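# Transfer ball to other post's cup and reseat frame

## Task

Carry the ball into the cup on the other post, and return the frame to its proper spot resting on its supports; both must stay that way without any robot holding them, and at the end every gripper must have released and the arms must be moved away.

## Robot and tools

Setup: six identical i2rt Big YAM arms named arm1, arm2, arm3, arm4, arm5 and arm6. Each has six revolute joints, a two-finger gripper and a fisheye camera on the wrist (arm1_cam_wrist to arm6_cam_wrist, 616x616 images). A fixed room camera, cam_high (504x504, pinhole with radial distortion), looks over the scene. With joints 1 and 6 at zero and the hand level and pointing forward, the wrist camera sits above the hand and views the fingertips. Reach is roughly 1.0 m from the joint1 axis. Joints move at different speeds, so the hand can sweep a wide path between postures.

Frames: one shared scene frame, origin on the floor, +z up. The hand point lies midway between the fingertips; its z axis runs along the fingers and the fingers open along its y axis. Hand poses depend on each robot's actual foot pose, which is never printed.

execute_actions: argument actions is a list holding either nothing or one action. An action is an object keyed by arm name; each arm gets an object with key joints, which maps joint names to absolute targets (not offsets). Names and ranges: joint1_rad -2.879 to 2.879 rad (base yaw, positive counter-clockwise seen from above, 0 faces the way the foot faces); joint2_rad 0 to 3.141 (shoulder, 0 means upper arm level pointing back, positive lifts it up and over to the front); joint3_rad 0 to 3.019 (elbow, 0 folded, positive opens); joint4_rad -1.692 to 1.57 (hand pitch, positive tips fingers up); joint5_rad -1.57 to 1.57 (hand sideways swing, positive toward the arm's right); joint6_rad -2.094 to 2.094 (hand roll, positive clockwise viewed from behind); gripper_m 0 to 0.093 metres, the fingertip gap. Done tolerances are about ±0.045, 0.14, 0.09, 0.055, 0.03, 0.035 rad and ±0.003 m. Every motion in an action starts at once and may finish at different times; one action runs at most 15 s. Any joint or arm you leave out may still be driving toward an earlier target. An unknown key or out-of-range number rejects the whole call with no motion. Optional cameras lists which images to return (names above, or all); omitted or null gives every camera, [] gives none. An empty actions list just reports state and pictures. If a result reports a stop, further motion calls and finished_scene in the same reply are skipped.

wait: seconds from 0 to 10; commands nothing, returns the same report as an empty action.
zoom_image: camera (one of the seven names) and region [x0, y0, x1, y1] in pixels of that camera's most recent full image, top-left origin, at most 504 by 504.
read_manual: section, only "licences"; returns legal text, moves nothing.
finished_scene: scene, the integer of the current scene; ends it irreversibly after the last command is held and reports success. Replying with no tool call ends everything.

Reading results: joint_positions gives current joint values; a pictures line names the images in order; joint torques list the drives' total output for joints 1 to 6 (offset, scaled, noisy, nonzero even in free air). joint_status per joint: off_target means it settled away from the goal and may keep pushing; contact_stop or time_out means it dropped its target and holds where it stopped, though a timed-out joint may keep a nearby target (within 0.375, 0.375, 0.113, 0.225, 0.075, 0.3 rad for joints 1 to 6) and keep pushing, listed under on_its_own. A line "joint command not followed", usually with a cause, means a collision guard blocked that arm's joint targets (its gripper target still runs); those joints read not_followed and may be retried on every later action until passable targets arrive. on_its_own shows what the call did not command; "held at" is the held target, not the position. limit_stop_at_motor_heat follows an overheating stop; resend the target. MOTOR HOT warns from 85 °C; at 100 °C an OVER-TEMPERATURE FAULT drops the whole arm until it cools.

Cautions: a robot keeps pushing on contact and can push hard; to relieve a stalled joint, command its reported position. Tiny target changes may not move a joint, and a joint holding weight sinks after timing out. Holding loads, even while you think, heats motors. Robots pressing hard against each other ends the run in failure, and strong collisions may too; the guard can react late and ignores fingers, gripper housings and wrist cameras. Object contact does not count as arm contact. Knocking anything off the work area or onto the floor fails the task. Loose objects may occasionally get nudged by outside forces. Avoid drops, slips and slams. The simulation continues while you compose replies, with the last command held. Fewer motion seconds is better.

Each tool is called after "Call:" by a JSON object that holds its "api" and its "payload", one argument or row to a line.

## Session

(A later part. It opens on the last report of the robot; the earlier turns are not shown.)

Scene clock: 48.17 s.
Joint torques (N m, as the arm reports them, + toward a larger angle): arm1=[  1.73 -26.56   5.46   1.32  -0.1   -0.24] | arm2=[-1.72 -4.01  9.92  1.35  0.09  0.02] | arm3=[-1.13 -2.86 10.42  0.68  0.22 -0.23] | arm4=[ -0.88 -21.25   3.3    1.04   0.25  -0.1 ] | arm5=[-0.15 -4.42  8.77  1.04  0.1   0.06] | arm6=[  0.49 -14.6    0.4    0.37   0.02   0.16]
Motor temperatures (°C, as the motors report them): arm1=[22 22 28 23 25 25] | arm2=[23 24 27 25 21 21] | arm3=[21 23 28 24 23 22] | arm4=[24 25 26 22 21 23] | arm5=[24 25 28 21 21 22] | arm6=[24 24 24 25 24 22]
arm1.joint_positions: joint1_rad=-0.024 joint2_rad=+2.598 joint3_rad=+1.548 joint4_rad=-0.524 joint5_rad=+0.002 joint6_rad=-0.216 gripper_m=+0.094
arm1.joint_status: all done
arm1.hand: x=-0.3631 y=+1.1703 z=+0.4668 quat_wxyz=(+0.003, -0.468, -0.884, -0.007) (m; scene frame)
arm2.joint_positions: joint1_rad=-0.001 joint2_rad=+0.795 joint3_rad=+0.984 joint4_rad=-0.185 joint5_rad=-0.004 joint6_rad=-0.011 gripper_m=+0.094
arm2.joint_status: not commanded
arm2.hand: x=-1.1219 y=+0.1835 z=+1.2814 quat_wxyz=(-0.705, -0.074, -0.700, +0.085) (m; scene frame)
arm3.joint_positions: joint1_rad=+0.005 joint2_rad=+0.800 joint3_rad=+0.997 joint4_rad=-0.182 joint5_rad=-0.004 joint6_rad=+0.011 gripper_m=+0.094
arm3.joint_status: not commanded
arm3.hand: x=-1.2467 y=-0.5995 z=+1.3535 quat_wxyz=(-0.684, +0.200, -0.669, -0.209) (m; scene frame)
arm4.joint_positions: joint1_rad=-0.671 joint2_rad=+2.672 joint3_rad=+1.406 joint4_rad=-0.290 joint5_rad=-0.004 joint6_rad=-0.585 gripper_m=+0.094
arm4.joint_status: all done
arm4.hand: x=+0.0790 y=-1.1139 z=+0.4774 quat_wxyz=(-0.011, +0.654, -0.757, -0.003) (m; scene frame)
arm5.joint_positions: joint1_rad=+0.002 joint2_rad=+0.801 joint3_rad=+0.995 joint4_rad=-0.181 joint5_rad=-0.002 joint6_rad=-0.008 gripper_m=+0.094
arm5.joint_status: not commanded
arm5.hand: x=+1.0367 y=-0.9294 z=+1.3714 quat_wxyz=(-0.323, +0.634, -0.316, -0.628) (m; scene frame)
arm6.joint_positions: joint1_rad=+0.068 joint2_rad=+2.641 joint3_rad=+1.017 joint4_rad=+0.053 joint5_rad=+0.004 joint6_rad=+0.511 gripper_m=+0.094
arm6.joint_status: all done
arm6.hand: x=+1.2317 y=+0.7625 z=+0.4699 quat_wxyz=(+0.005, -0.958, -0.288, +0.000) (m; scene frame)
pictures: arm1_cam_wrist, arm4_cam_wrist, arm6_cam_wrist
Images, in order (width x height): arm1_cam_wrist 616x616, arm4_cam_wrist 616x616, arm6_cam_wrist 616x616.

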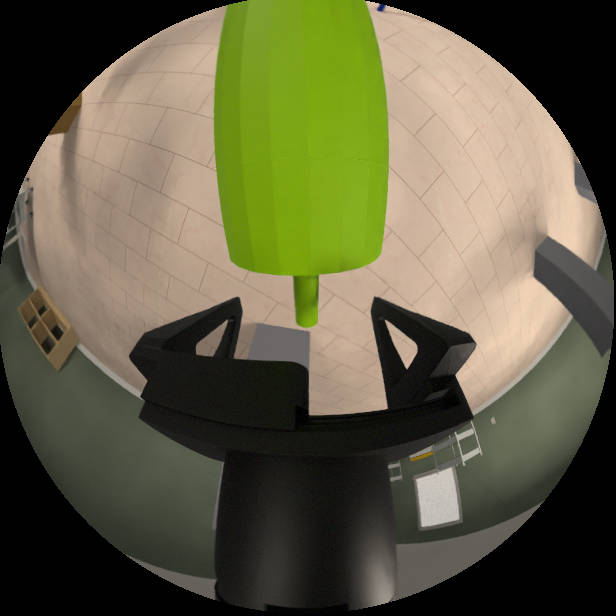

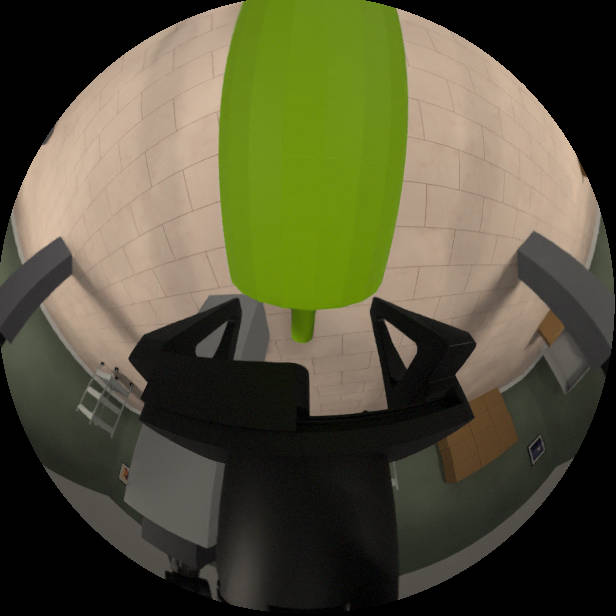

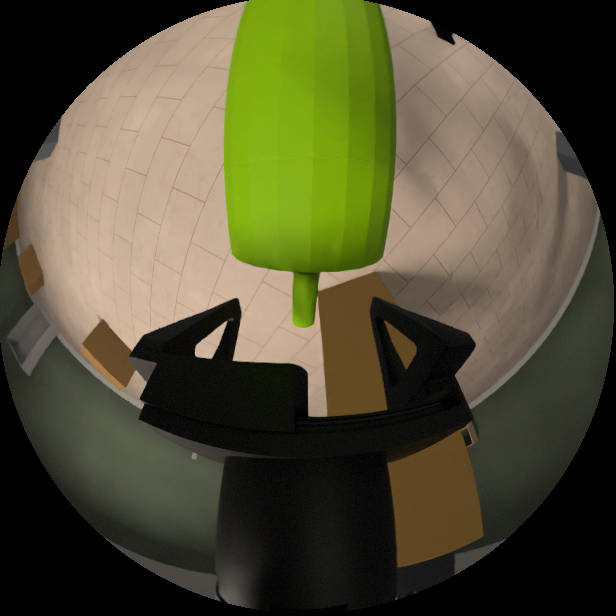

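Call:
{"api": "execute_actions", "payload": {
  "actions": [
    {"arm1":{"joints":{"joint2_rad":2.622,"joint3_rad":1.595,"joint4_rad":-0.49,"joint6_rad":-0.255}},"arm4":{"joints":{"joint1_rad":-0.695,"joint2_rad":2.682,"joint3_rad":1.385,"joint4_rad":-0.252,"joint6_rad":-0.555}},"arm6":{"joints":{"joint2_rad":2.684,"joint3_rad":1.062,"joint4_rad":0.075,"joint6_rad":0.56}}}
  ],
  "cameras": ["arm1_cam_wrist","arm4_cam_wrist","arm6_cam_wrist"]
}}

Scene clock: 54.73 s.
Joint torques (N m, as the arm reports them, + toward a larger angle): arm1=[  1.25 -25.27   5.9    1.48  -0.09  -0.28] | arm2=[-1.91 -3.97 10.    1.37  0.09  0.03] | arm3=[-1.12 -2.94 10.42  0.66  0.22 -0.23] | arm4=[ -0.74 -19.55   2.73   1.35   0.24   0.09] | arm5=[ 0.61 -4.32  8.61  1.09  0.12  0.03] | arm6=[  0.41 -12.03   0.08   0.64  -0.02   0.04]
Motor temperatures (°C, as the motors report them): arm1=[22 23 28 23 25 25] | arm2=[23 24 28 25 21 21] | arm3=[21 23 28 24 23 22] | arm4=[24 25 25 22 21 23] | arm5=[24 25 28 21 21 22] | arm6=[24 24 23 25 24 22]
arm1.joint_positions: joint1_rad=-0.024 joint2_rad=+2.622 joint3_rad=+1.567 joint4_rad=-0.506 joint5_rad=+0.002 joint6_rad=-0.245 gripper_m=+0.094
arm1.joint_status: all done
arm1.hand: x=-0.3613 y=+1.1659 z=+0.4571 quat_wxyz=(-0.002, -0.455, -0.891, -0.002) (m; scene frame)
arm2.joint_positions: joint1_rad=-0.001 joint2_rad=+0.795 joint3_rad=+0.984 joint4_rad=-0.185 joint5_rad=-0.004 joint6_rad=-0.011 gripper_m=+0.094
arm2.joint_status: not commanded
arm2.hand: x=-1.1219 y=+0.1835 z=+1.2814 quat_wxyz=(-0.705, -0.074, -0.700, +0.085) (m; scene frame)
arm3.joint_positions: joint1_rad=+0.005 joint2_rad=+0.800 joint3_rad=+0.997 joint4_rad=-0.182 joint5_rad=-0.004 joint6_rad=+0.011 gripper_m=+0.094
arm3.joint_status: not commanded
arm3.hand: x=-1.2467 y=-0.5995 z=+1.3535 quat_wxyz=(-0.684, +0.200, -0.669, -0.209) (m; scene frame)
arm4.joint_positions: joint1_rad=-0.689 joint2_rad=+2.672 joint3_rad=+1.390 joint4_rad=-0.271 joint5_rad=-0.004 joint6_rad=-0.565 gripper_m=+0.094
arm4.joint_status: all done
arm4.hand: x=+0.0821 y=-1.1237 z=+0.4756 quat_wxyz=(-0.012, +0.639, -0.769, -0.004) (m; scene frame)
arm5.joint_positions: joint1_rad=+0.002 joint2_rad=+0.801 joint3_rad=+0.995 joint4_rad=-0.181 joint5_rad=-0.002 joint6_rad=-0.008 gripper_m=+0.094
arm5.joint_status: not commanded
arm5.hand: x=+1.0367 y=-0.9294 z=+1.3714 quat_wxyz=(-0.323, +0.634, -0.316, -0.628) (m; scene frame)
arm6.joint_positions: joint1_rad=+0.068 joint2_rad=+2.675 joint3_rad=+1.061 joint4_rad=+0.068 joint5_rad=+0.004 joint6_rad=+0.549 gripper_m=+0.094
arm6.joint_status: all done
arm6.hand: x=+1.2255 y=+0.7507 z=+0.4570 quat_wxyz=(-0.004, -0.963, -0.270, +0.008) (m; scene frame)
pictures: arm1_cam_wrist, arm4_cam_wrist, arm6_cam_wrist
Images, in order (width x height): arm1_cam_wrist 616x616, arm4_cam_wrist 616x616, arm6_cam_wrist 616x616.

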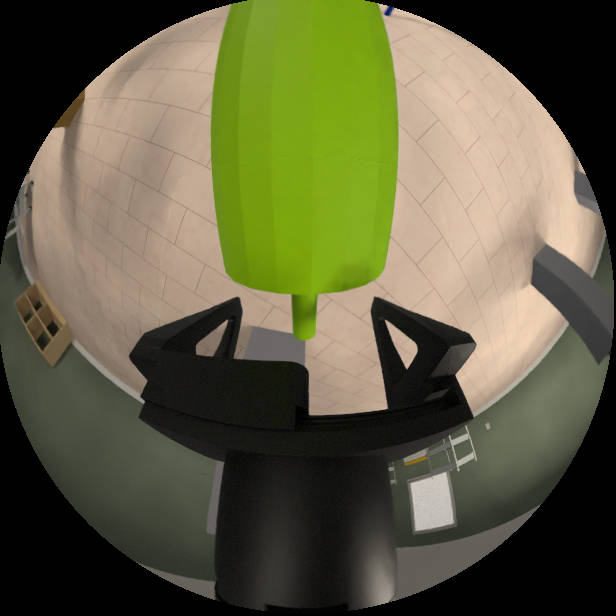

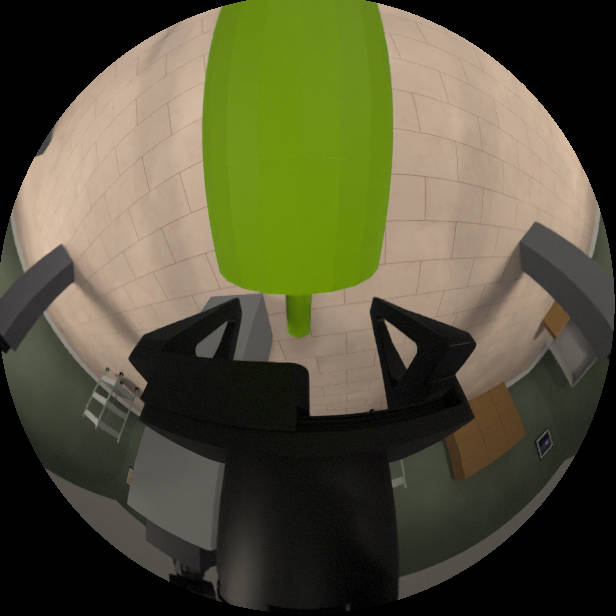

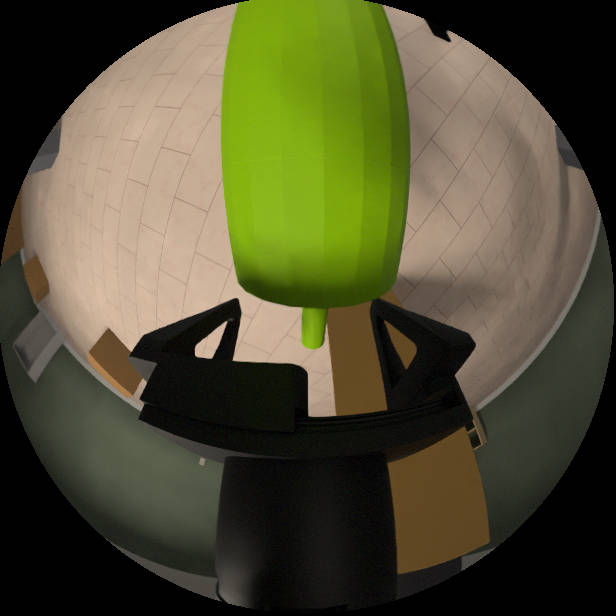

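Joint 2 undershot; push further.

Call:
{"api": "execute_actions", "payload": {
  "actions": [
    {"arm1":{"joints":{"joint2_rad":2.65}},"arm4":{"joints":{"joint2_rad":2.708,"joint6_rad":-0.595}},"arm6":{"joints":{"joint2_rad":2.715}}}
  ],
  "cameras": ["arm1_cam_wrist","arm4_cam_wrist","arm6_cam_wrist"]
}}

Scene clock: 62.10 s.
Joint torques (N m, as the arm reports them, + toward a larger angle): arm1=[  1.09 -25.08   5.66   1.48  -0.11  -0.26] | arm2=[-1.67 -4.09  9.99  1.33  0.1   0.06] | arm3=[-1.16 -2.92 10.41  0.67  0.23 -0.24] | arm4=[ -0.96 -19.7    2.45   1.14   0.25  -0.09] | arm5=[ 0.35 -4.65  8.75  1.12  0.11  0.03] | arm6=[ -0.05 -12.79  -0.44   0.58   0.02   0.06]
Motor temperatures (°C, as the motors report them): arm1=[22 23 27 23 25 25] | arm2=[23 24 28 25 21 21] | arm3=[21 23 28 24 23 22] | arm4=[24 25 24 22 21 23] | arm5=[24 25 28 21 21 22] | arm6=[24 24 23 25 24 22]
arm1.joint_positions: joint1_rad=-0.024 joint2_rad=+2.656 joint3_rad=+1.569 joint4_rad=-0.506 joint5_rad=+0.002 joint6_rad=-0.246 gripper_m=+0.094
arm1.joint_status: all done
arm1.hand: x=-0.3666 y=+1.1796 z=+0.4392 quat_wxyz=(+0.010, -0.454, -0.891, -0.013) (m; scene frame)
arm2.joint_positions: joint1_rad=-0.001 joint2_rad=+0.795 joint3_rad=+0.984 joint4_rad=-0.185 joint5_rad=-0.004 joint6_rad=-0.011 gripper_m=+0.094
arm2.joint_status: not commanded
arm2.hand: x=-1.1219 y=+0.1835 z=+1.2814 quat_wxyz=(-0.705, -0.074, -0.700, +0.085) (m; scene frame)
arm3.joint_positions: joint1_rad=+0.005 joint2_rad=+0.800 joint3_rad=+0.997 joint4_rad=-0.182 joint5_rad=-0.004 joint6_rad=+0.011 gripper_m=+0.094
arm3.joint_status: not commanded
arm3.hand: x=-1.2467 y=-0.5995 z=+1.3535 quat_wxyz=(-0.684, +0.200, -0.669, -0.209) (m; scene frame)
arm4.joint_positions: joint1_rad=-0.689 joint2_rad=+2.703 joint3_rad=+1.390 joint4_rad=-0.268 joint5_rad=-0.004 joint6_rad=-0.585 gripper_m=+0.094
arm4.joint_status: all done
arm4.hand: x=+0.0720 y=-1.1346 z=+0.4608 quat_wxyz=(+0.001, +0.647, -0.762, -0.002) (m; scene frame)
arm5.joint_positions: joint1_rad=+0.002 joint2_rad=+0.801 joint3_rad=+0.995 joint4_rad=-0.181 joint5_rad=-0.002 joint6_rad=-0.008 gripper_m=+0.094
arm5.joint_status: not commanded
arm5.hand: x=+1.0367 y=-0.9294 z=+1.3714 quat_wxyz=(-0.323, +0.634, -0.316, -0.628) (m; scene frame)
arm6.joint_positions: joint1_rad=+0.068 joint2_rad=+2.712 joint3_rad=+1.061 joint4_rad=+0.068 joint5_rad=+0.004 joint6_rad=+0.549 gripper_m=+0.094
arm6.joint_status: all done
arm6.hand: x=+1.2343 y=+0.7677 z=+0.4445 quat_wxyz=(+0.009, -0.963, -0.270, -0.004) (m; scene frame)
pictures: arm1_cam_wrist, arm4_cam_wrist, arm6_cam_wrist
Images, in order (width x height): arm1_cam_wrist 616x616, arm4_cam_wrist 616x616, arm6_cam_wrist 616x616.

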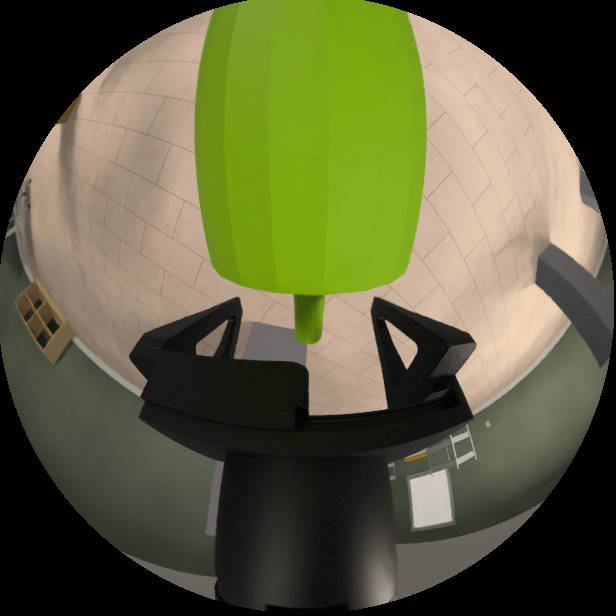

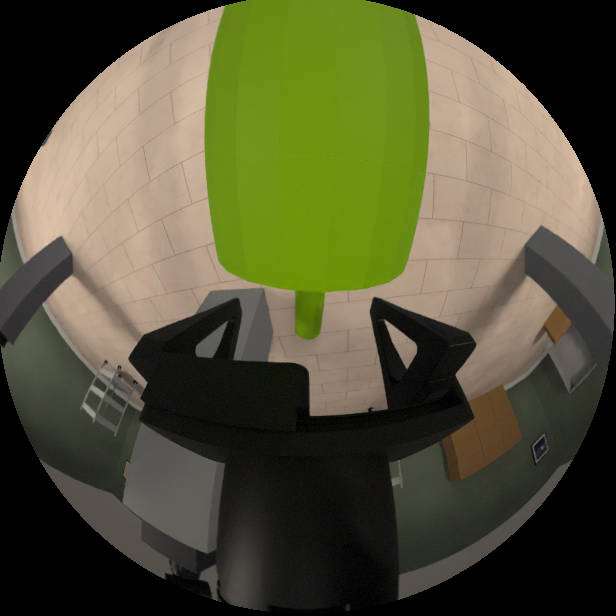

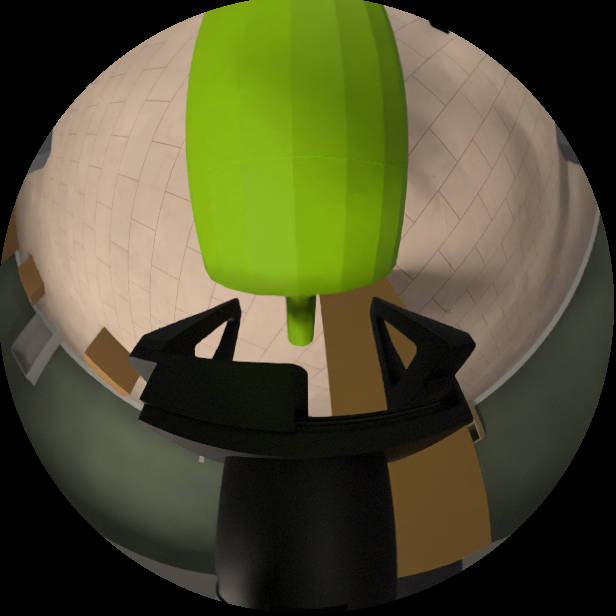

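Call:
{"api": "execute_actions", "payload": {
  "actions": [
    {"arm1":{"joints":{"joint4_rad":-0.455}},"arm4":{"joints":{"joint4_rad":-0.23,"joint6_rad":-0.56}},"arm6":{"joints":{"joint4_rad":0.105,"joint6_rad":0.525}}}
  ],
  "cameras": []
}}

Call:
{"api": "execute_actions", "payload": {
  "actions": [
    {"arm1":{"joints":{"gripper_m":0}},"arm4":{"joints":{"gripper_m":0}},"arm6":{"joints":{"gripper_m":0}}}
  ],
  "cameras": ["arm1_cam_wrist","arm4_cam_wrist","arm6_cam_wrist","cam_high"]
}}

Scene clock: 65.40 s.
Joint torques (N m, as the arm reports them, + toward a larger angle): arm1=[  1.43 -26.21   5.7    1.49  -0.13  -0.24] | arm2=[-1.65 -3.94  9.94  1.24  0.13  0.05] | arm3=[-1.15 -2.87 10.41  0.68  0.22 -0.23] | arm4=[ -0.83 -19.71   2.43   1.31   0.24   0.09] | arm5=[ 0.27 -4.39  8.74  1.08  0.12  0.06] | arm6=[  0.16 -12.39  -0.38   0.72   0.01  -0.1 ]
Motor temperatures (°C, as the motors report them): arm1=[22 23 27 23 25 25] | arm2=[23 24 28 25 21 21] | arm3=[21 23 28 24 23 22] | arm4=[24 25 24 22 21 23] | arm5=[24 25 28 21 21 22] | arm6=[24 25 23 25 24 22]
arm1.joint_positions: joint1_rad=-0.024 joint2_rad=+2.656 joint3_rad=+1.569 joint4_rad=-0.473 joint5_rad=+0.002 joint6_rad=-0.246 gripper_m=+0.094
arm1.joint_status: all done
arm1.hand: x=-0.3636 y=+1.1720 z=+0.4391 quat_wxyz=(-0.003, -0.455, -0.891, -0.002) (m; scene frame)
arm2.joint_positions: joint1_rad=-0.001 joint2_rad=+0.795 joint3_rad=+0.984 joint4_rad=-0.185 joint5_rad=-0.004 joint6_rad=-0.011 gripper_m=+0.094
arm2.joint_status: not commanded
arm2.hand: x=-1.1219 y=+0.1835 z=+1.2814 quat_wxyz=(-0.705, -0.074, -0.700, +0.085) (m; scene frame)
arm3.joint_positions: joint1_rad=+0.005 joint2_rad=+0.800 joint3_rad=+0.997 joint4_rad=-0.182 joint5_rad=-0.004 joint6_rad=+0.011 gripper_m=+0.094
arm3.joint_status: not commanded
arm3.hand: x=-1.2467 y=-0.5995 z=+1.3535 quat_wxyz=(-0.684, +0.200, -0.669, -0.209) (m; scene frame)
arm4.joint_positions: joint1_rad=-0.689 joint2_rad=+2.703 joint3_rad=+1.390 joint4_rad=-0.248 joint5_rad=-0.004 joint6_rad=-0.570 gripper_m=+0.094
arm4.joint_status: all done
arm4.hand: x=+0.0753 y=-1.1310 z=+0.4609 quat_wxyz=(-0.008, +0.642, -0.767, -0.003) (m; scene frame)
arm5.joint_positions: joint1_rad=+0.002 joint2_rad=+0.801 joint3_rad=+0.995 joint4_rad=-0.181 joint5_rad=-0.002 joint6_rad=-0.008 gripper_m=+0.094
arm5.joint_status: not commanded
arm5.hand: x=+1.0367 y=-0.9294 z=+1.3714 quat_wxyz=(-0.323, +0.634, -0.316, -0.628) (m; scene frame)
arm6.joint_positions: joint1_rad=+0.068 joint2_rad=+2.712 joint3_rad=+1.061 joint4_rad=+0.095 joint5_rad=+0.004 joint6_rad=+0.536 gripper_m=+0.094
arm6.joint_status: all done
arm6.hand: x=+1.2312 y=+0.7618 z=+0.4445 quat_wxyz=(-0.001, -0.961, -0.276, +0.005) (m; scene frame)
pictures: none
No camera images: the call's "cameras" was empty. Leave "cameras" out to get every camera's image.

Scene clock: 66.13 s.
Joint torques (N m, as the arm reports them, + toward a larger angle): arm1=[  1.82 -24.98   5.72   1.48  -0.08  -0.25] | arm2=[-1.79 -4.38  9.91  1.41  0.07  0.06] | arm3=[-1.15 -2.91 10.43  0.67  0.22 -0.23] | arm4=[ -0.85 -20.07   2.47   1.24   0.22   0.06] | arm5=[-0.22 -4.66  8.72  1.25  0.11  0.05] | arm6=[  0.79 -13.    -0.03   0.82  -0.02  -0.16]
Motor temperatures (°C, as the motors report them): arm1=[22 23 27 23 25 25] | arm2=[23 24 28 25 21 21] | arm3=[21 23 28 24 23 22] | arm4=[24 25 24 22 21 23] | arm5=[24 25 28 21 21 22] | arm6=[24 25 23 25 24 22]
arm1.joint_positions: joint1_rad=-0.024 joint2_rad=+2.656 joint3_rad=+1.569 joint4_rad=-0.472 joint5_rad=+0.001 joint6_rad=-0.246 gripper_m=+0.019
arm1.joint_status: gripper_m off_target (ended at +0.019, target +0.000)
arm1.hand: x=-0.3633 y=+1.1719 z=+0.4391 quat_wxyz=(-0.003, -0.454, -0.891, -0.002) (m; scene frame)
arm2.joint_positions: joint1_rad=-0.001 joint2_rad=+0.795 joint3_rad=+0.984 joint4_rad=-0.185 joint5_rad=-0.004 joint6_rad=-0.011 gripper_m=+0.094
arm2.joint_status: not commanded
arm2.hand: x=-1.1219 y=+0.1835 z=+1.2814 quat_wxyz=(-0.705, -0.074, -0.700, +0.085) (m; scene frame)
arm3.joint_positions: joint1_rad=+0.005 joint2_rad=+0.800 joint3_rad=+0.997 joint4_rad=-0.182 joint5_rad=-0.004 joint6_rad=+0.011 gripper_m=+0.094
arm3.joint_status: not commanded
arm3.hand: x=-1.2467 y=-0.5995 z=+1.3535 quat_wxyz=(-0.684, +0.200, -0.669, -0.209) (m; scene frame)
arm4.joint_positions: joint1_rad=-0.689 joint2_rad=+2.703 joint3_rad=+1.390 joint4_rad=-0.248 joint5_rad=-0.003 joint6_rad=-0.568 gripper_m=+0.018
arm4.joint_status: gripper_m off_target (ended at +0.018, target +0.000)
arm4.hand: x=+0.0753 y=-1.1311 z=+0.4608 quat_wxyz=(-0.009, +0.641, -0.768, -0.003) (m; scene frame)
arm5.joint_positions: joint1_rad=+0.002 joint2_rad=+0.801 joint3_rad=+0.995 joint4_rad=-0.181 joint5_rad=-0.002 joint6_rad=-0.008 gripper_m=+0.094
arm5.joint_status: not commanded
arm5.hand: x=+1.0367 y=-0.9294 z=+1.3714 quat_wxyz=(-0.323, +0.634, -0.316, -0.628) (m; scene frame)
arm6.joint_positions: joint1_rad=+0.068 joint2_rad=+2.712 joint3_rad=+1.061 joint4_rad=+0.096 joint5_rad=+0.005 joint6_rad=+0.536 gripper_m=+0.019
arm6.joint_status: gripper_m off_target (ended at +0.019, target +0.000)
arm6.hand: x=+1.2310 y=+0.7617 z=+0.4445 quat_wxyz=(-0.001, -0.961, -0.276, +0.005) (m; scene frame)
pictures: arm1_cam_wrist, arm4_cam_wrist, arm6_cam_wrist, cam_high
Images, in order (width x height): arm1_cam_wrist 616x616, arm4_cam_wrist 616x616, arm6_cam_wrist 616x616, cam_high 504x504.

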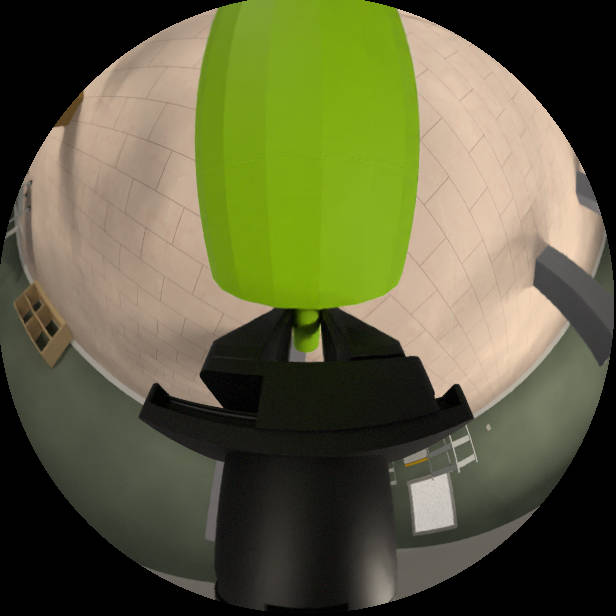

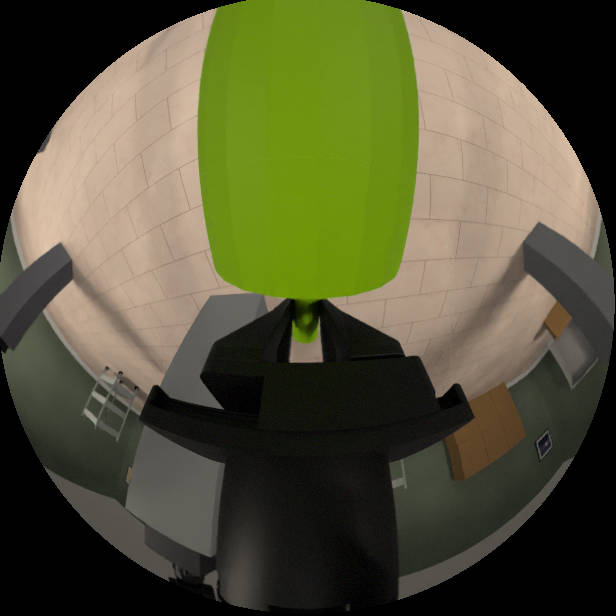

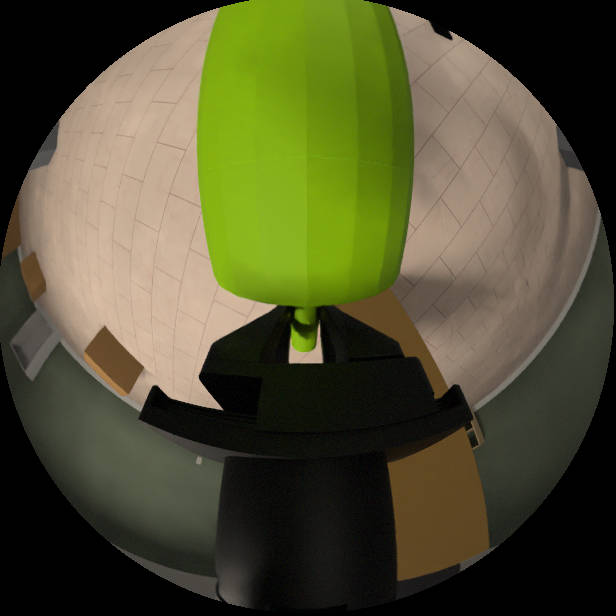

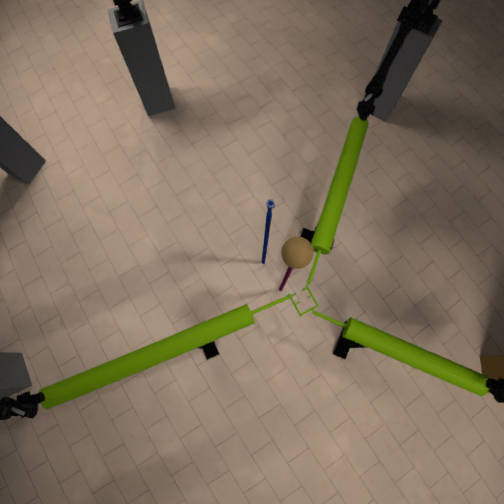

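Call:
{"api": "execute_actions", "payload": {
  "actions": [
    {"arm1":{"joints":{"joint2_rad":2.41,"joint3_rad":1.47,"joint4_rad":-0.575}},"arm4":{"joints":{"joint2_rad":2.44,"joint3_rad":1.25,"joint4_rad":-0.345}},"arm6":{"joints":{"joint2_rad":2.415,"joint3_rad":0.89,"joint4_rad":-0.012}}}
  ],
  "cameras": ["arm1_cam_wrist","arm4_cam_wrist","arm6_cam_wrist","cam_high"]
}}

Scene clock: 80.20 s.
Joint torques (N m, as the arm reports them, + toward a larger angle): arm1=[  1.24 -27.07   5.51   0.31   0.    -0.23] | arm2=[-1.25 -4.11  9.83  1.27  0.07  0.06] | arm3=[-1.17 -2.9  10.41  0.69  0.22 -0.23] | arm4=[ -0.52 -21.68   3.98   0.23   0.12   0.04] | arm5=[ 0.4  -4.8   8.7   1.    0.11  0.05] | arm6=[  0.61 -14.62   0.52   0.24   0.03  -0.14]
Motor temperatures (°C, as the motors report them): arm1=[22 24 27 23 25 25] | arm2=[23 24 29 25 21 21] | arm3=[21 23 29 24 23 22] | arm4=[24 26 24 22 21 23] | arm5=[24 25 29 21 21 22] | arm6=[24 25 23 25 24 22]
arm1.joint_positions: joint1_rad=-0.025 joint2_rad=+2.438 joint3_rad=+1.456 joint4_rad=-0.569 joint5_rad=-0.001 joint6_rad=-0.246 gripper_m=+0.019
arm1.joint_status: all done
arm1.hand: x=-0.3632 y=+1.1684 z=+0.5359 quat_wxyz=(-0.007, -0.455, -0.891, +0.000) (m; scene frame)
arm2.joint_positions: joint1_rad=-0.001 joint2_rad=+0.795 joint3_rad=+0.984 joint4_rad=-0.185 joint5_rad=-0.004 joint6_rad=-0.011 gripper_m=+0.094
arm2.joint_status: not commanded
arm2.hand: x=-1.1219 y=+0.1835 z=+1.2814 quat_wxyz=(-0.705, -0.074, -0.700, +0.085) (m; scene frame)
arm3.joint_positions: joint1_rad=+0.005 joint2_rad=+0.800 joint3_rad=+0.997 joint4_rad=-0.182 joint5_rad=-0.004 joint6_rad=+0.011 gripper_m=+0.094
arm3.joint_status: not commanded
arm3.hand: x=-1.2467 y=-0.5995 z=+1.3535 quat_wxyz=(-0.684, +0.200, -0.669, -0.209) (m; scene frame)
arm4.joint_positions: joint1_rad=-0.697 joint2_rad=+2.463 joint3_rad=+1.244 joint4_rad=-0.337 joint5_rad=-0.001 joint6_rad=-0.566 gripper_m=+0.018
arm4.joint_status: all done
arm4.hand: x=+0.0789 y=-1.1337 z=+0.5571 quat_wxyz=(-0.011, +0.637, -0.771, -0.002) (m; scene frame)
arm5.joint_positions: joint1_rad=+0.002 joint2_rad=+0.801 joint3_rad=+0.995 joint4_rad=-0.181 joint5_rad=-0.002 joint6_rad=-0.008 gripper_m=+0.094
arm5.joint_status: not commanded
arm5.hand: x=+1.0367 y=-0.9294 z=+1.3714 quat_wxyz=(-0.323, +0.634, -0.316, -0.628) (m; scene frame)
arm6.joint_positions: joint1_rad=+0.067 joint2_rad=+2.435 joint3_rad=+0.890 joint4_rad=-0.011 joint5_rad=+0.003 joint6_rad=+0.536 gripper_m=+0.019
arm6.joint_status: all done
arm6.hand: x=+1.2310 y=+0.7612 z=+0.5415 quat_wxyz=(-0.001, -0.961, -0.275, +0.004) (m; scene frame)
pictures: arm1_cam_wrist, arm4_cam_wrist, arm6_cam_wrist, cam_high
Images, in order (width x height): arm1_cam_wrist 616x616, arm4_cam_wrist 616x616, arm6_cam_wrist 616x616, cam_high 504x504.

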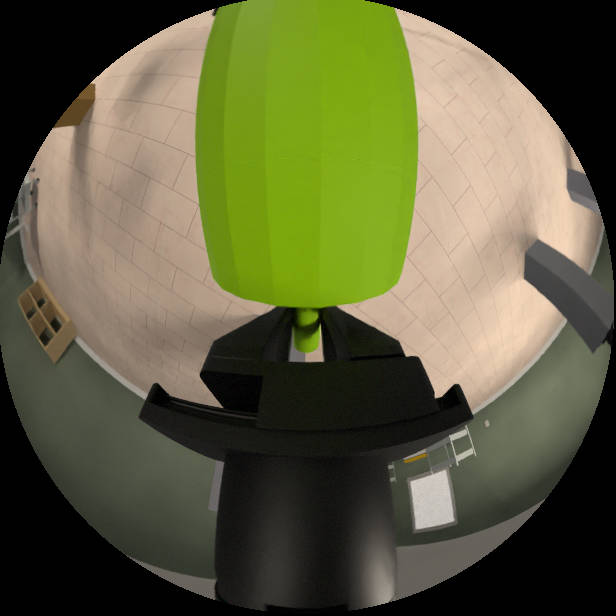

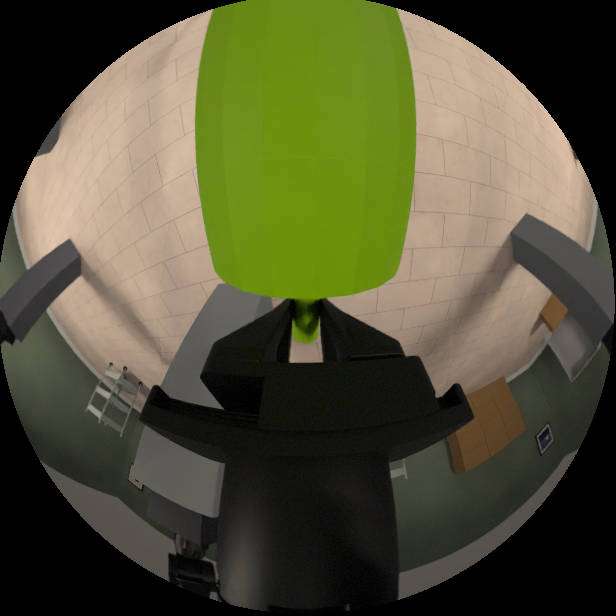

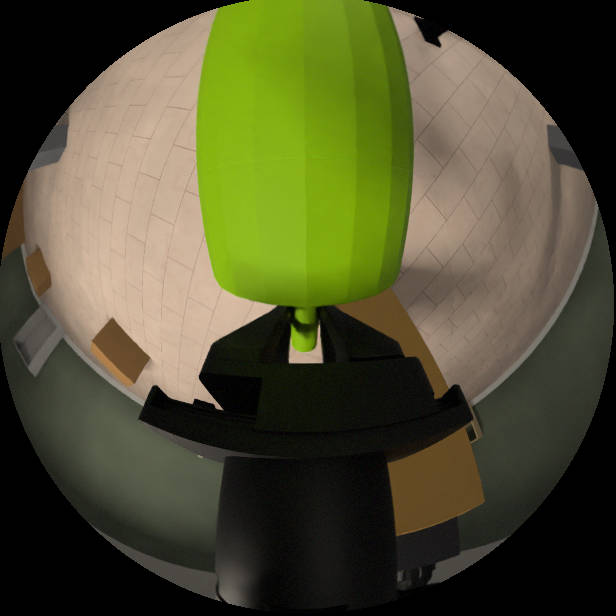

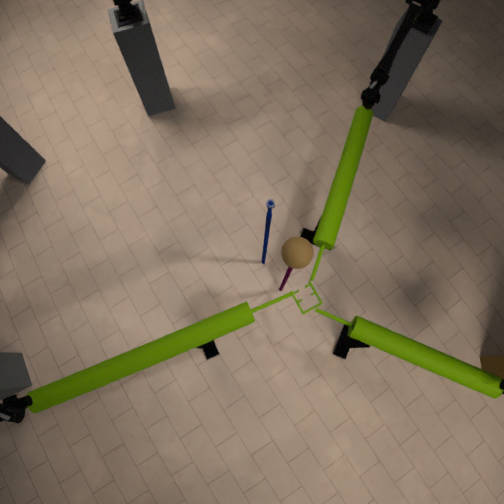

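Call:
{"api": "execute_actions", "payload": {
  "actions": [
    {"arm1":{"joints":{"joint1_rad":-0.158,"joint2_rad":2.362,"joint3_rad":1.358,"joint4_rad":-0.5,"joint6_rad":-0.382}},"arm4":{"joints":{"joint1_rad":-0.556,"joint2_rad":2.396,"joint3_rad":1.108,"joint4_rad":-0.23,"joint6_rad":-0.43}},"arm6":{"joints":{"joint1_rad":-0.106,"joint3_rad":0.99,"joint4_rad":-0.108,"joint6_rad":0.354}},"arm2":{"joints":{"joint1_rad":0.2,"joint2_rad":1.6,"joint3_rad":1.9,"joint4_rad":-0.6}},"arm3":{"joints":{"joint2_rad":1.6,"joint3_rad":1.9,"joint4_rad":-0.6}},"arm5":{"joints":{"joint2_rad":1.6,"joint3_rad":1.9,"joint4_rad":-0.6}}}
  ],
  "cameras": ["arm2_cam_wrist","arm3_cam_wrist","arm5_cam_wrist","cam_high"]
}}

Call:
{"api": "zoom_image", "payload": {
  "camera": "cam_high",
  "region": [230, 180, 370, 320]
}}

Call:
{"api": "zoom_image", "payload": {
  "camera": "arm2_cam_wrist",
  "region": [230, 140, 390, 300]
}}

Call:
{"api": "zoom_image", "payload": {
  "camera": "arm5_cam_wrist",
  "region": [230, 140, 390, 300]
}}

Scene clock: 88.40 s.
Joint torques (N m, as the arm reports them, + toward a larger angle): arm1=[  2.33 -27.1    4.57   0.74   0.05  -0.05] | arm2=[ -2.47 -17.75  12.58   1.48  -0.01   0.05] | arm3=[ -1.17 -16.96  15.02   0.72   0.22  -0.24] | arm4=[ -1.38 -21.35   3.08   0.89   0.29  -0.06] | arm5=[ -0.17 -16.17  12.68   0.97   0.11   0.04] | arm6=[  0.49 -15.58   1.63  -0.01  -0.09  -0.1 ]
Motor temperatures (°C, as the motors report them): arm1=[22 24 27 23 25 25] | arm2=[23 25 30 25 21 21] | arm3=[21 23 30 24 23 22] | arm4=[24 26 23 22 21 23] | arm5=[24 25 29 21 21 22] | arm6=[24 25 23 25 24 22]
arm1.joint_positions: joint1_rad=-0.163 joint2_rad=+2.406 joint3_rad=+1.349 joint4_rad=-0.502 joint5_rad=-0.002 joint6_rad=-0.385 gripper_m=+0.019
arm1.joint_status: all done
arm1.hand: x=-0.4458 y=+1.1761 z=+0.5313 quat_wxyz=(-0.004, -0.455, -0.891, -0.003) (m; scene frame)
arm2.joint_positions: joint1_rad=+0.203 joint2_rad=+1.602 joint3_rad=+1.844 joint4_rad=-0.586 joint5_rad=-0.002 joint6_rad=-0.010 gripper_m=+0.094
arm2.joint_status: all done
arm2.hand: x=-0.8334 y=+0.2623 z=+1.2757 quat_wxyz=(-0.576, -0.004, -0.817, +0.011) (m; scene frame)
arm3.joint_positions: joint1_rad=+0.005 joint2_rad=+1.611 joint3_rad=+1.840 joint4_rad=-0.583 joint5_rad=-0.004 joint6_rad=+0.010 gripper_m=+0.094
arm3.joint_status: all done
arm3.hand: x=-1.0126 y=-0.4454 z=+1.3362 quat_wxyz=(-0.551, +0.233, -0.784, -0.168) (m; scene frame)
arm4.joint_positions: joint1_rad=-0.544 joint2_rad=+2.429 joint3_rad=+1.102 joint4_rad=-0.239 joint5_rad=-0.004 joint6_rad=-0.425 gripper_m=+0.018
arm4.joint_status: all done
arm4.hand: x=-0.0075 y=-1.1257 z=+0.5560 quat_wxyz=(-0.006, +0.641, -0.767, -0.003) (m; scene frame)
arm5.joint_positions: joint1_rad=+0.002 joint2_rad=+1.610 joint3_rad=+1.843 joint4_rad=-0.583 joint5_rad=-0.002 joint6_rad=-0.008 gripper_m=+0.094
arm5.joint_status: all done
arm5.hand: x=+0.8721 y=-0.7039 z=+1.3508 quat_wxyz=(-0.260, +0.737, -0.368, -0.504) (m; scene frame)
arm6.joint_positions: joint1_rad=-0.117 joint2_rad=+2.435 joint3_rad=+0.992 joint4_rad=-0.104 joint5_rad=+0.005 joint6_rad=+0.359 gripper_m=+0.019
arm6.joint_status: all done
arm6.hand: x=+1.1491 y=+0.7658 z=+0.5444 quat_wxyz=(-0.002, -0.962, -0.272, +0.009) (m; scene frame)
pictures: arm2_cam_wrist, arm3_cam_wrist, arm5_cam_wrist, cam_high
Images, in order (width x height): arm2_cam_wrist 616x616, arm3_cam_wrist 616x616, arm5_cam_wrist 616x616, cam_high 504x504.

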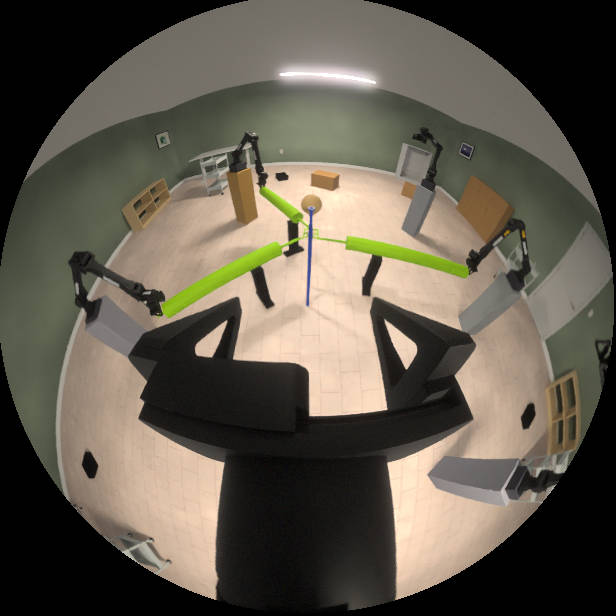

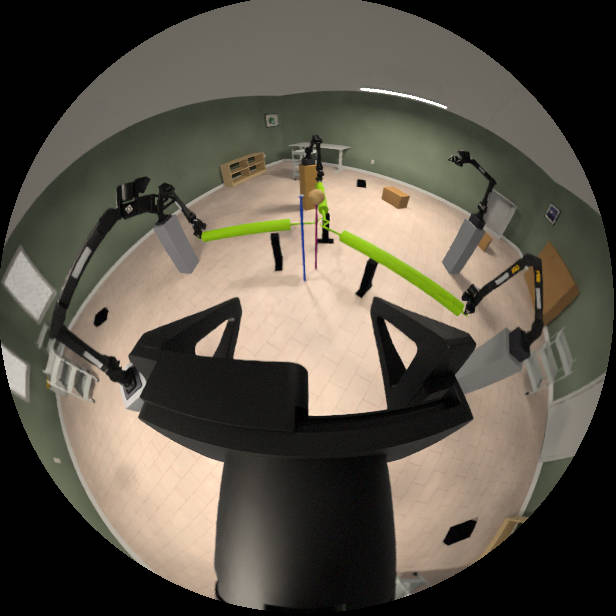

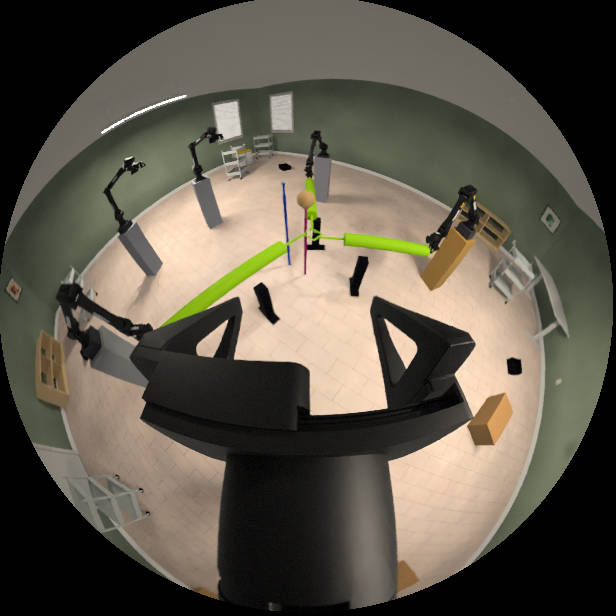

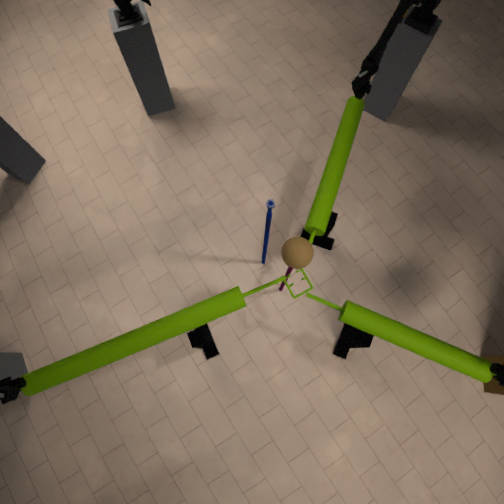

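Region (230, 180, 370, 320) of cam_high's 504x504 image, scaled by 3.600, with more detail than that image has.

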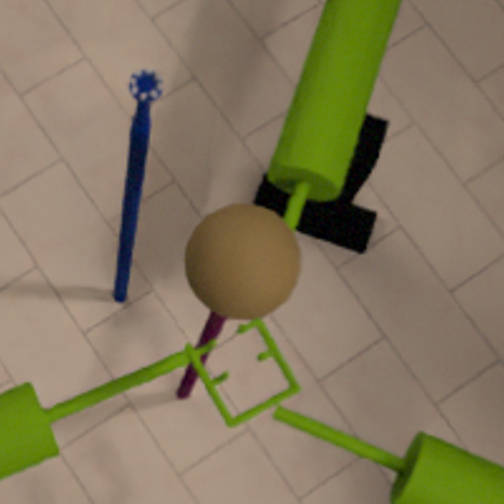

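Region (230, 140, 390, 300) of arm2_cam_wrist's 616x616 image, scaled by 3.150, with more detail than that image has.

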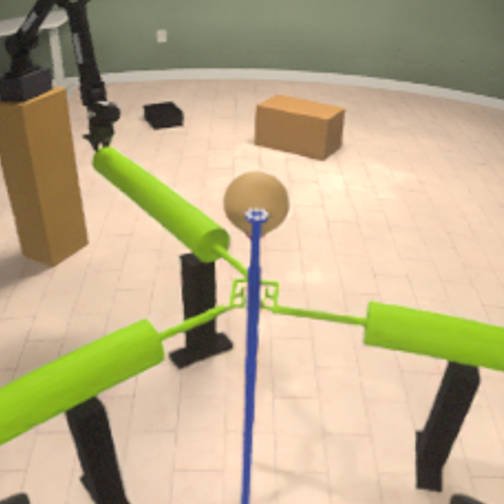

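Region (230, 140, 390, 300) of arm5_cam_wrist's 616x616 image, scaled by 3.150, with more detail than that image has.

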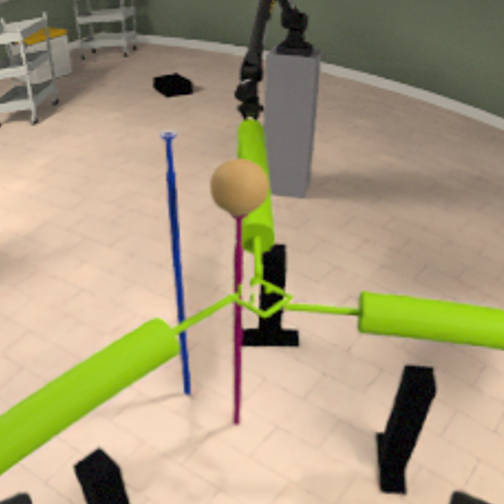

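Call:
{"api": "execute_actions", "payload": {
  "actions": [
    {"arm1":{"joints":{"joint1_rad":-0.25,"joint2_rad":2.335,"joint3_rad":1.306,"joint4_rad":-0.475,"joint6_rad":-0.475}},"arm4":{"joints":{"joint1_rad":-0.458,"joint2_rad":2.372,"joint3_rad":1.027,"joint4_rad":-0.172,"joint6_rad":-0.332}},"arm6":{"joints":{"joint1_rad":-0.203,"joint2_rad":2.445,"joint3_rad":1.083,"joint4_rad":-0.19,"joint6_rad":0.257}}}
  ],
  "cameras": ["arm2_cam_wrist","arm3_cam_wrist","arm5_cam_wrist","cam_high"]
}}

Call:
{"api": "zoom_image", "payload": {
  "camera": "cam_high",
  "region": [230, 180, 370, 320]
}}

Call:
{"api": "zoom_image", "payload": {
  "camera": "arm2_cam_wrist",
  "region": [270, 180, 350, 260]
}}

Call:
{"api": "zoom_image", "payload": {
  "camera": "arm5_cam_wrist",
  "region": [265, 175, 345, 255]
}}

Call:
{"api": "zoom_image", "payload": {
  "camera": "arm3_cam_wrist",
  "region": [275, 175, 355, 255]
}}

Scene clock: 97.77 s.
Joint torques (N m, as the arm reports them, + toward a larger angle): arm1=[  1.85 -27.63   4.38   0.87   0.1   -0.18] | arm2=[ -2.46 -17.51  12.51   1.37  -0.02   0.05] | arm3=[ -1.21 -16.99  15.05   0.75   0.22  -0.23] | arm4=[ -1.25 -20.05   2.29   0.98   0.36   0.02] | arm5=[  0.08 -15.77  12.55   1.11   0.11   0.06] | arm6=[  1.17 -15.22   2.68  -0.2    0.03  -0.1 ]
Motor temperatures (°C, as the motors report them): arm1=[22 24 27 23 25 25] | arm2=[23 25 31 25 21 21] | arm3=[21 24 32 24 23 22] | arm4=[24 26 23 22 21 23] | arm5=[24 26 31 21 21 22] | arm6=[24 25 23 25 24 22]
arm1.joint_positions: joint1_rad=-0.252 joint2_rad=+2.381 joint3_rad=+1.301 joint4_rad=-0.481 joint5_rad=-0.002 joint6_rad=-0.472 gripper_m=+0.019
arm1.joint_status: all done
arm1.hand: x=-0.4950 y=+1.1800 z=+0.5350 quat_wxyz=(-0.003, -0.455, -0.890, -0.003) (m; scene frame)
arm2.joint_positions: joint1_rad=+0.203 joint2_rad=+1.602 joint3_rad=+1.844 joint4_rad=-0.586 joint5_rad=-0.002 joint6_rad=-0.010 gripper_m=+0.094
arm2.joint_status: not commanded
arm2.hand: x=-0.8334 y=+0.2623 z=+1.2757 quat_wxyz=(-0.576, -0.004, -0.817, +0.011) (m; scene frame)
arm3.joint_positions: joint1_rad=+0.005 joint2_rad=+1.611 joint3_rad=+1.840 joint4_rad=-0.583 joint5_rad=-0.004 joint6_rad=+0.010 gripper_m=+0.094
arm3.joint_status: not commanded
arm3.hand: x=-1.0126 y=-0.4454 z=+1.3362 quat_wxyz=(-0.551, +0.233, -0.784, -0.168) (m; scene frame)
arm4.joint_positions: joint1_rad=-0.447 joint2_rad=+2.399 joint3_rad=+1.028 joint4_rad=-0.182 joint5_rad=-0.006 joint6_rad=-0.334 gripper_m=+0.018
arm4.joint_status: all done
arm4.hand: x=-0.0542 y=-1.1199 z=+0.5618 quat_wxyz=(-0.011, +0.644, -0.765, -0.006) (m; scene frame)
arm5.joint_positions: joint1_rad=+0.002 joint2_rad=+1.610 joint3_rad=+1.843 joint4_rad=-0.583 joint5_rad=-0.002 joint6_rad=-0.008 gripper_m=+0.094
arm5.joint_status: not commanded
arm5.hand: x=+0.8721 y=-0.7039 z=+1.3508 quat_wxyz=(-0.260, +0.737, -0.368, -0.504) (m; scene frame)
arm6.joint_positions: joint1_rad=-0.215 joint2_rad=+2.459 joint3_rad=+1.080 joint4_rad=-0.178 joint5_rad=+0.002 joint6_rad=+0.266 gripper_m=+0.019
arm6.joint_status: all done
arm6.hand: x=+1.1010 y=+0.7726 z=+0.5403 quat_wxyz=(+0.001, -0.963, -0.270, +0.004) (m; scene frame)
pictures: arm2_cam_wrist, arm3_cam_wrist, arm5_cam_wrist, cam_high
Images, in order (width x height): arm2_cam_wrist 616x616, arm3_cam_wrist 616x616, arm5_cam_wrist 616x616, cam_high 504x504.

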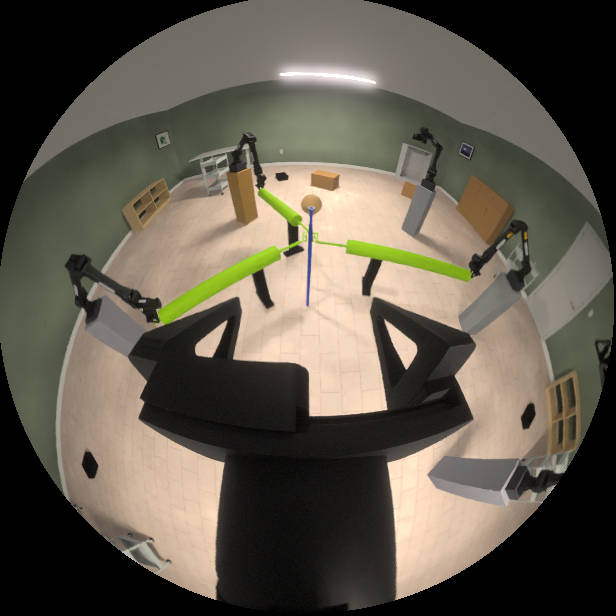

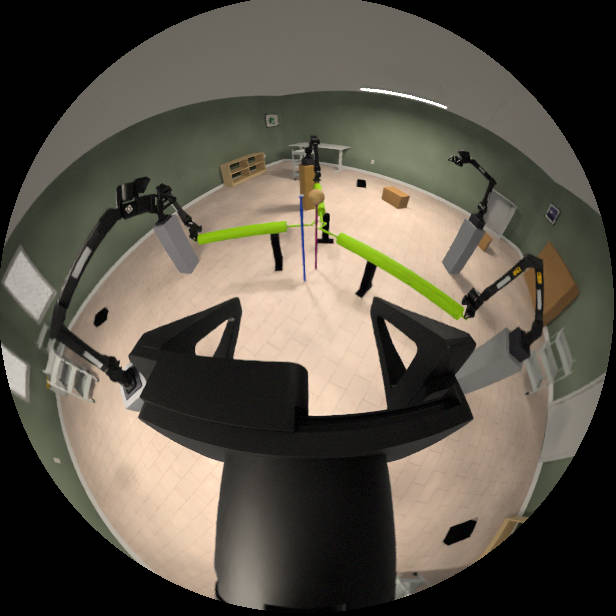

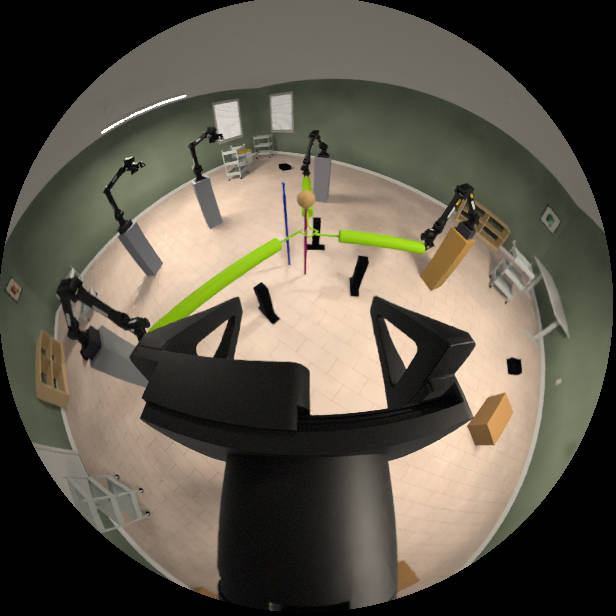

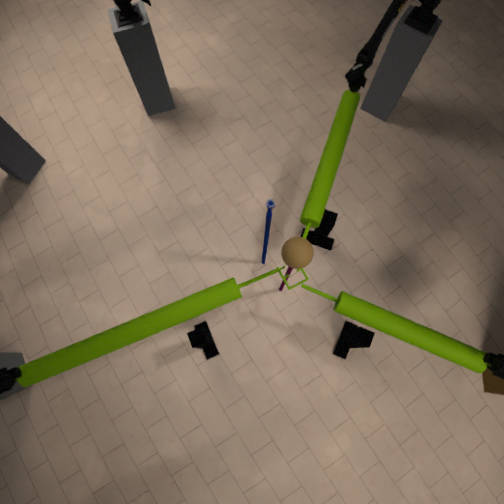

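Region (230, 180, 370, 320) of cam_high's 504x504 image, scaled by 3.600, with more detail than that image has.

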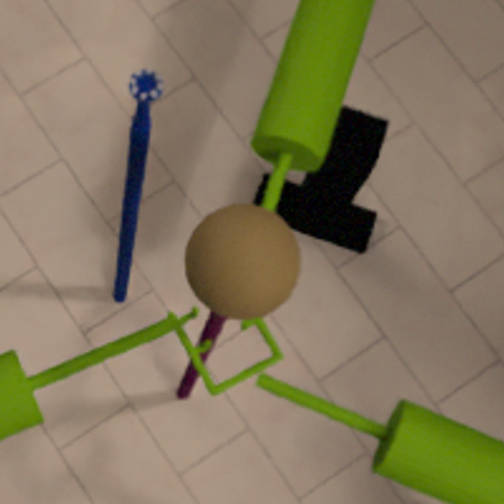

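Region (270, 180, 350, 260) of arm2_cam_wrist's 616x616 image, scaled by 6.300, with more detail than that image has.

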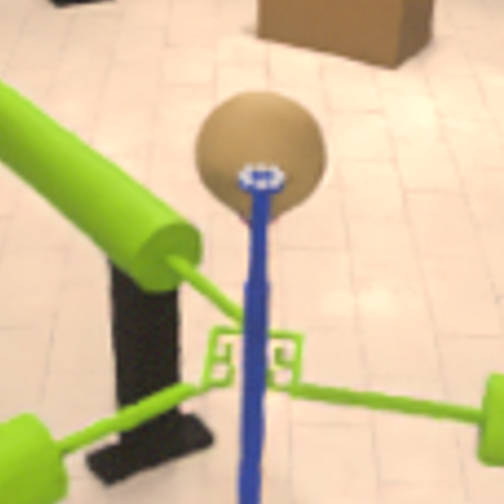

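Region (265, 175, 345, 255) of arm5_cam_wrist's 616x616 image, scaled by 6.300, with more detail than that image has.

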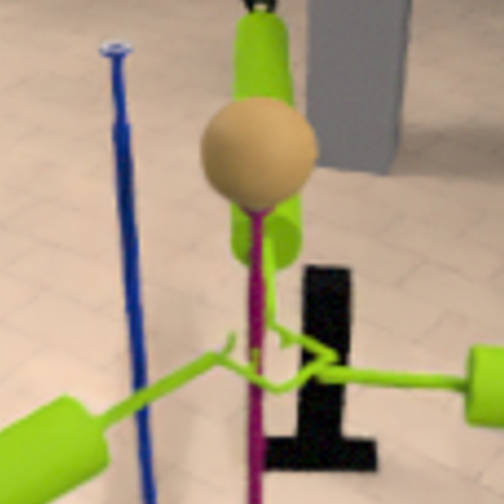

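Region (275, 175, 355, 255) of arm3_cam_wrist's 616x616 image, scaled by 6.300, with more detail than that image has.

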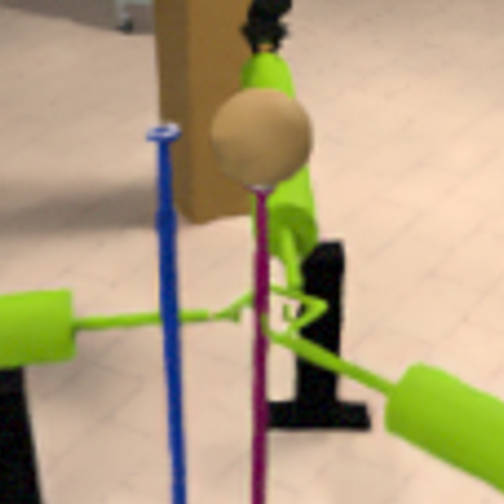

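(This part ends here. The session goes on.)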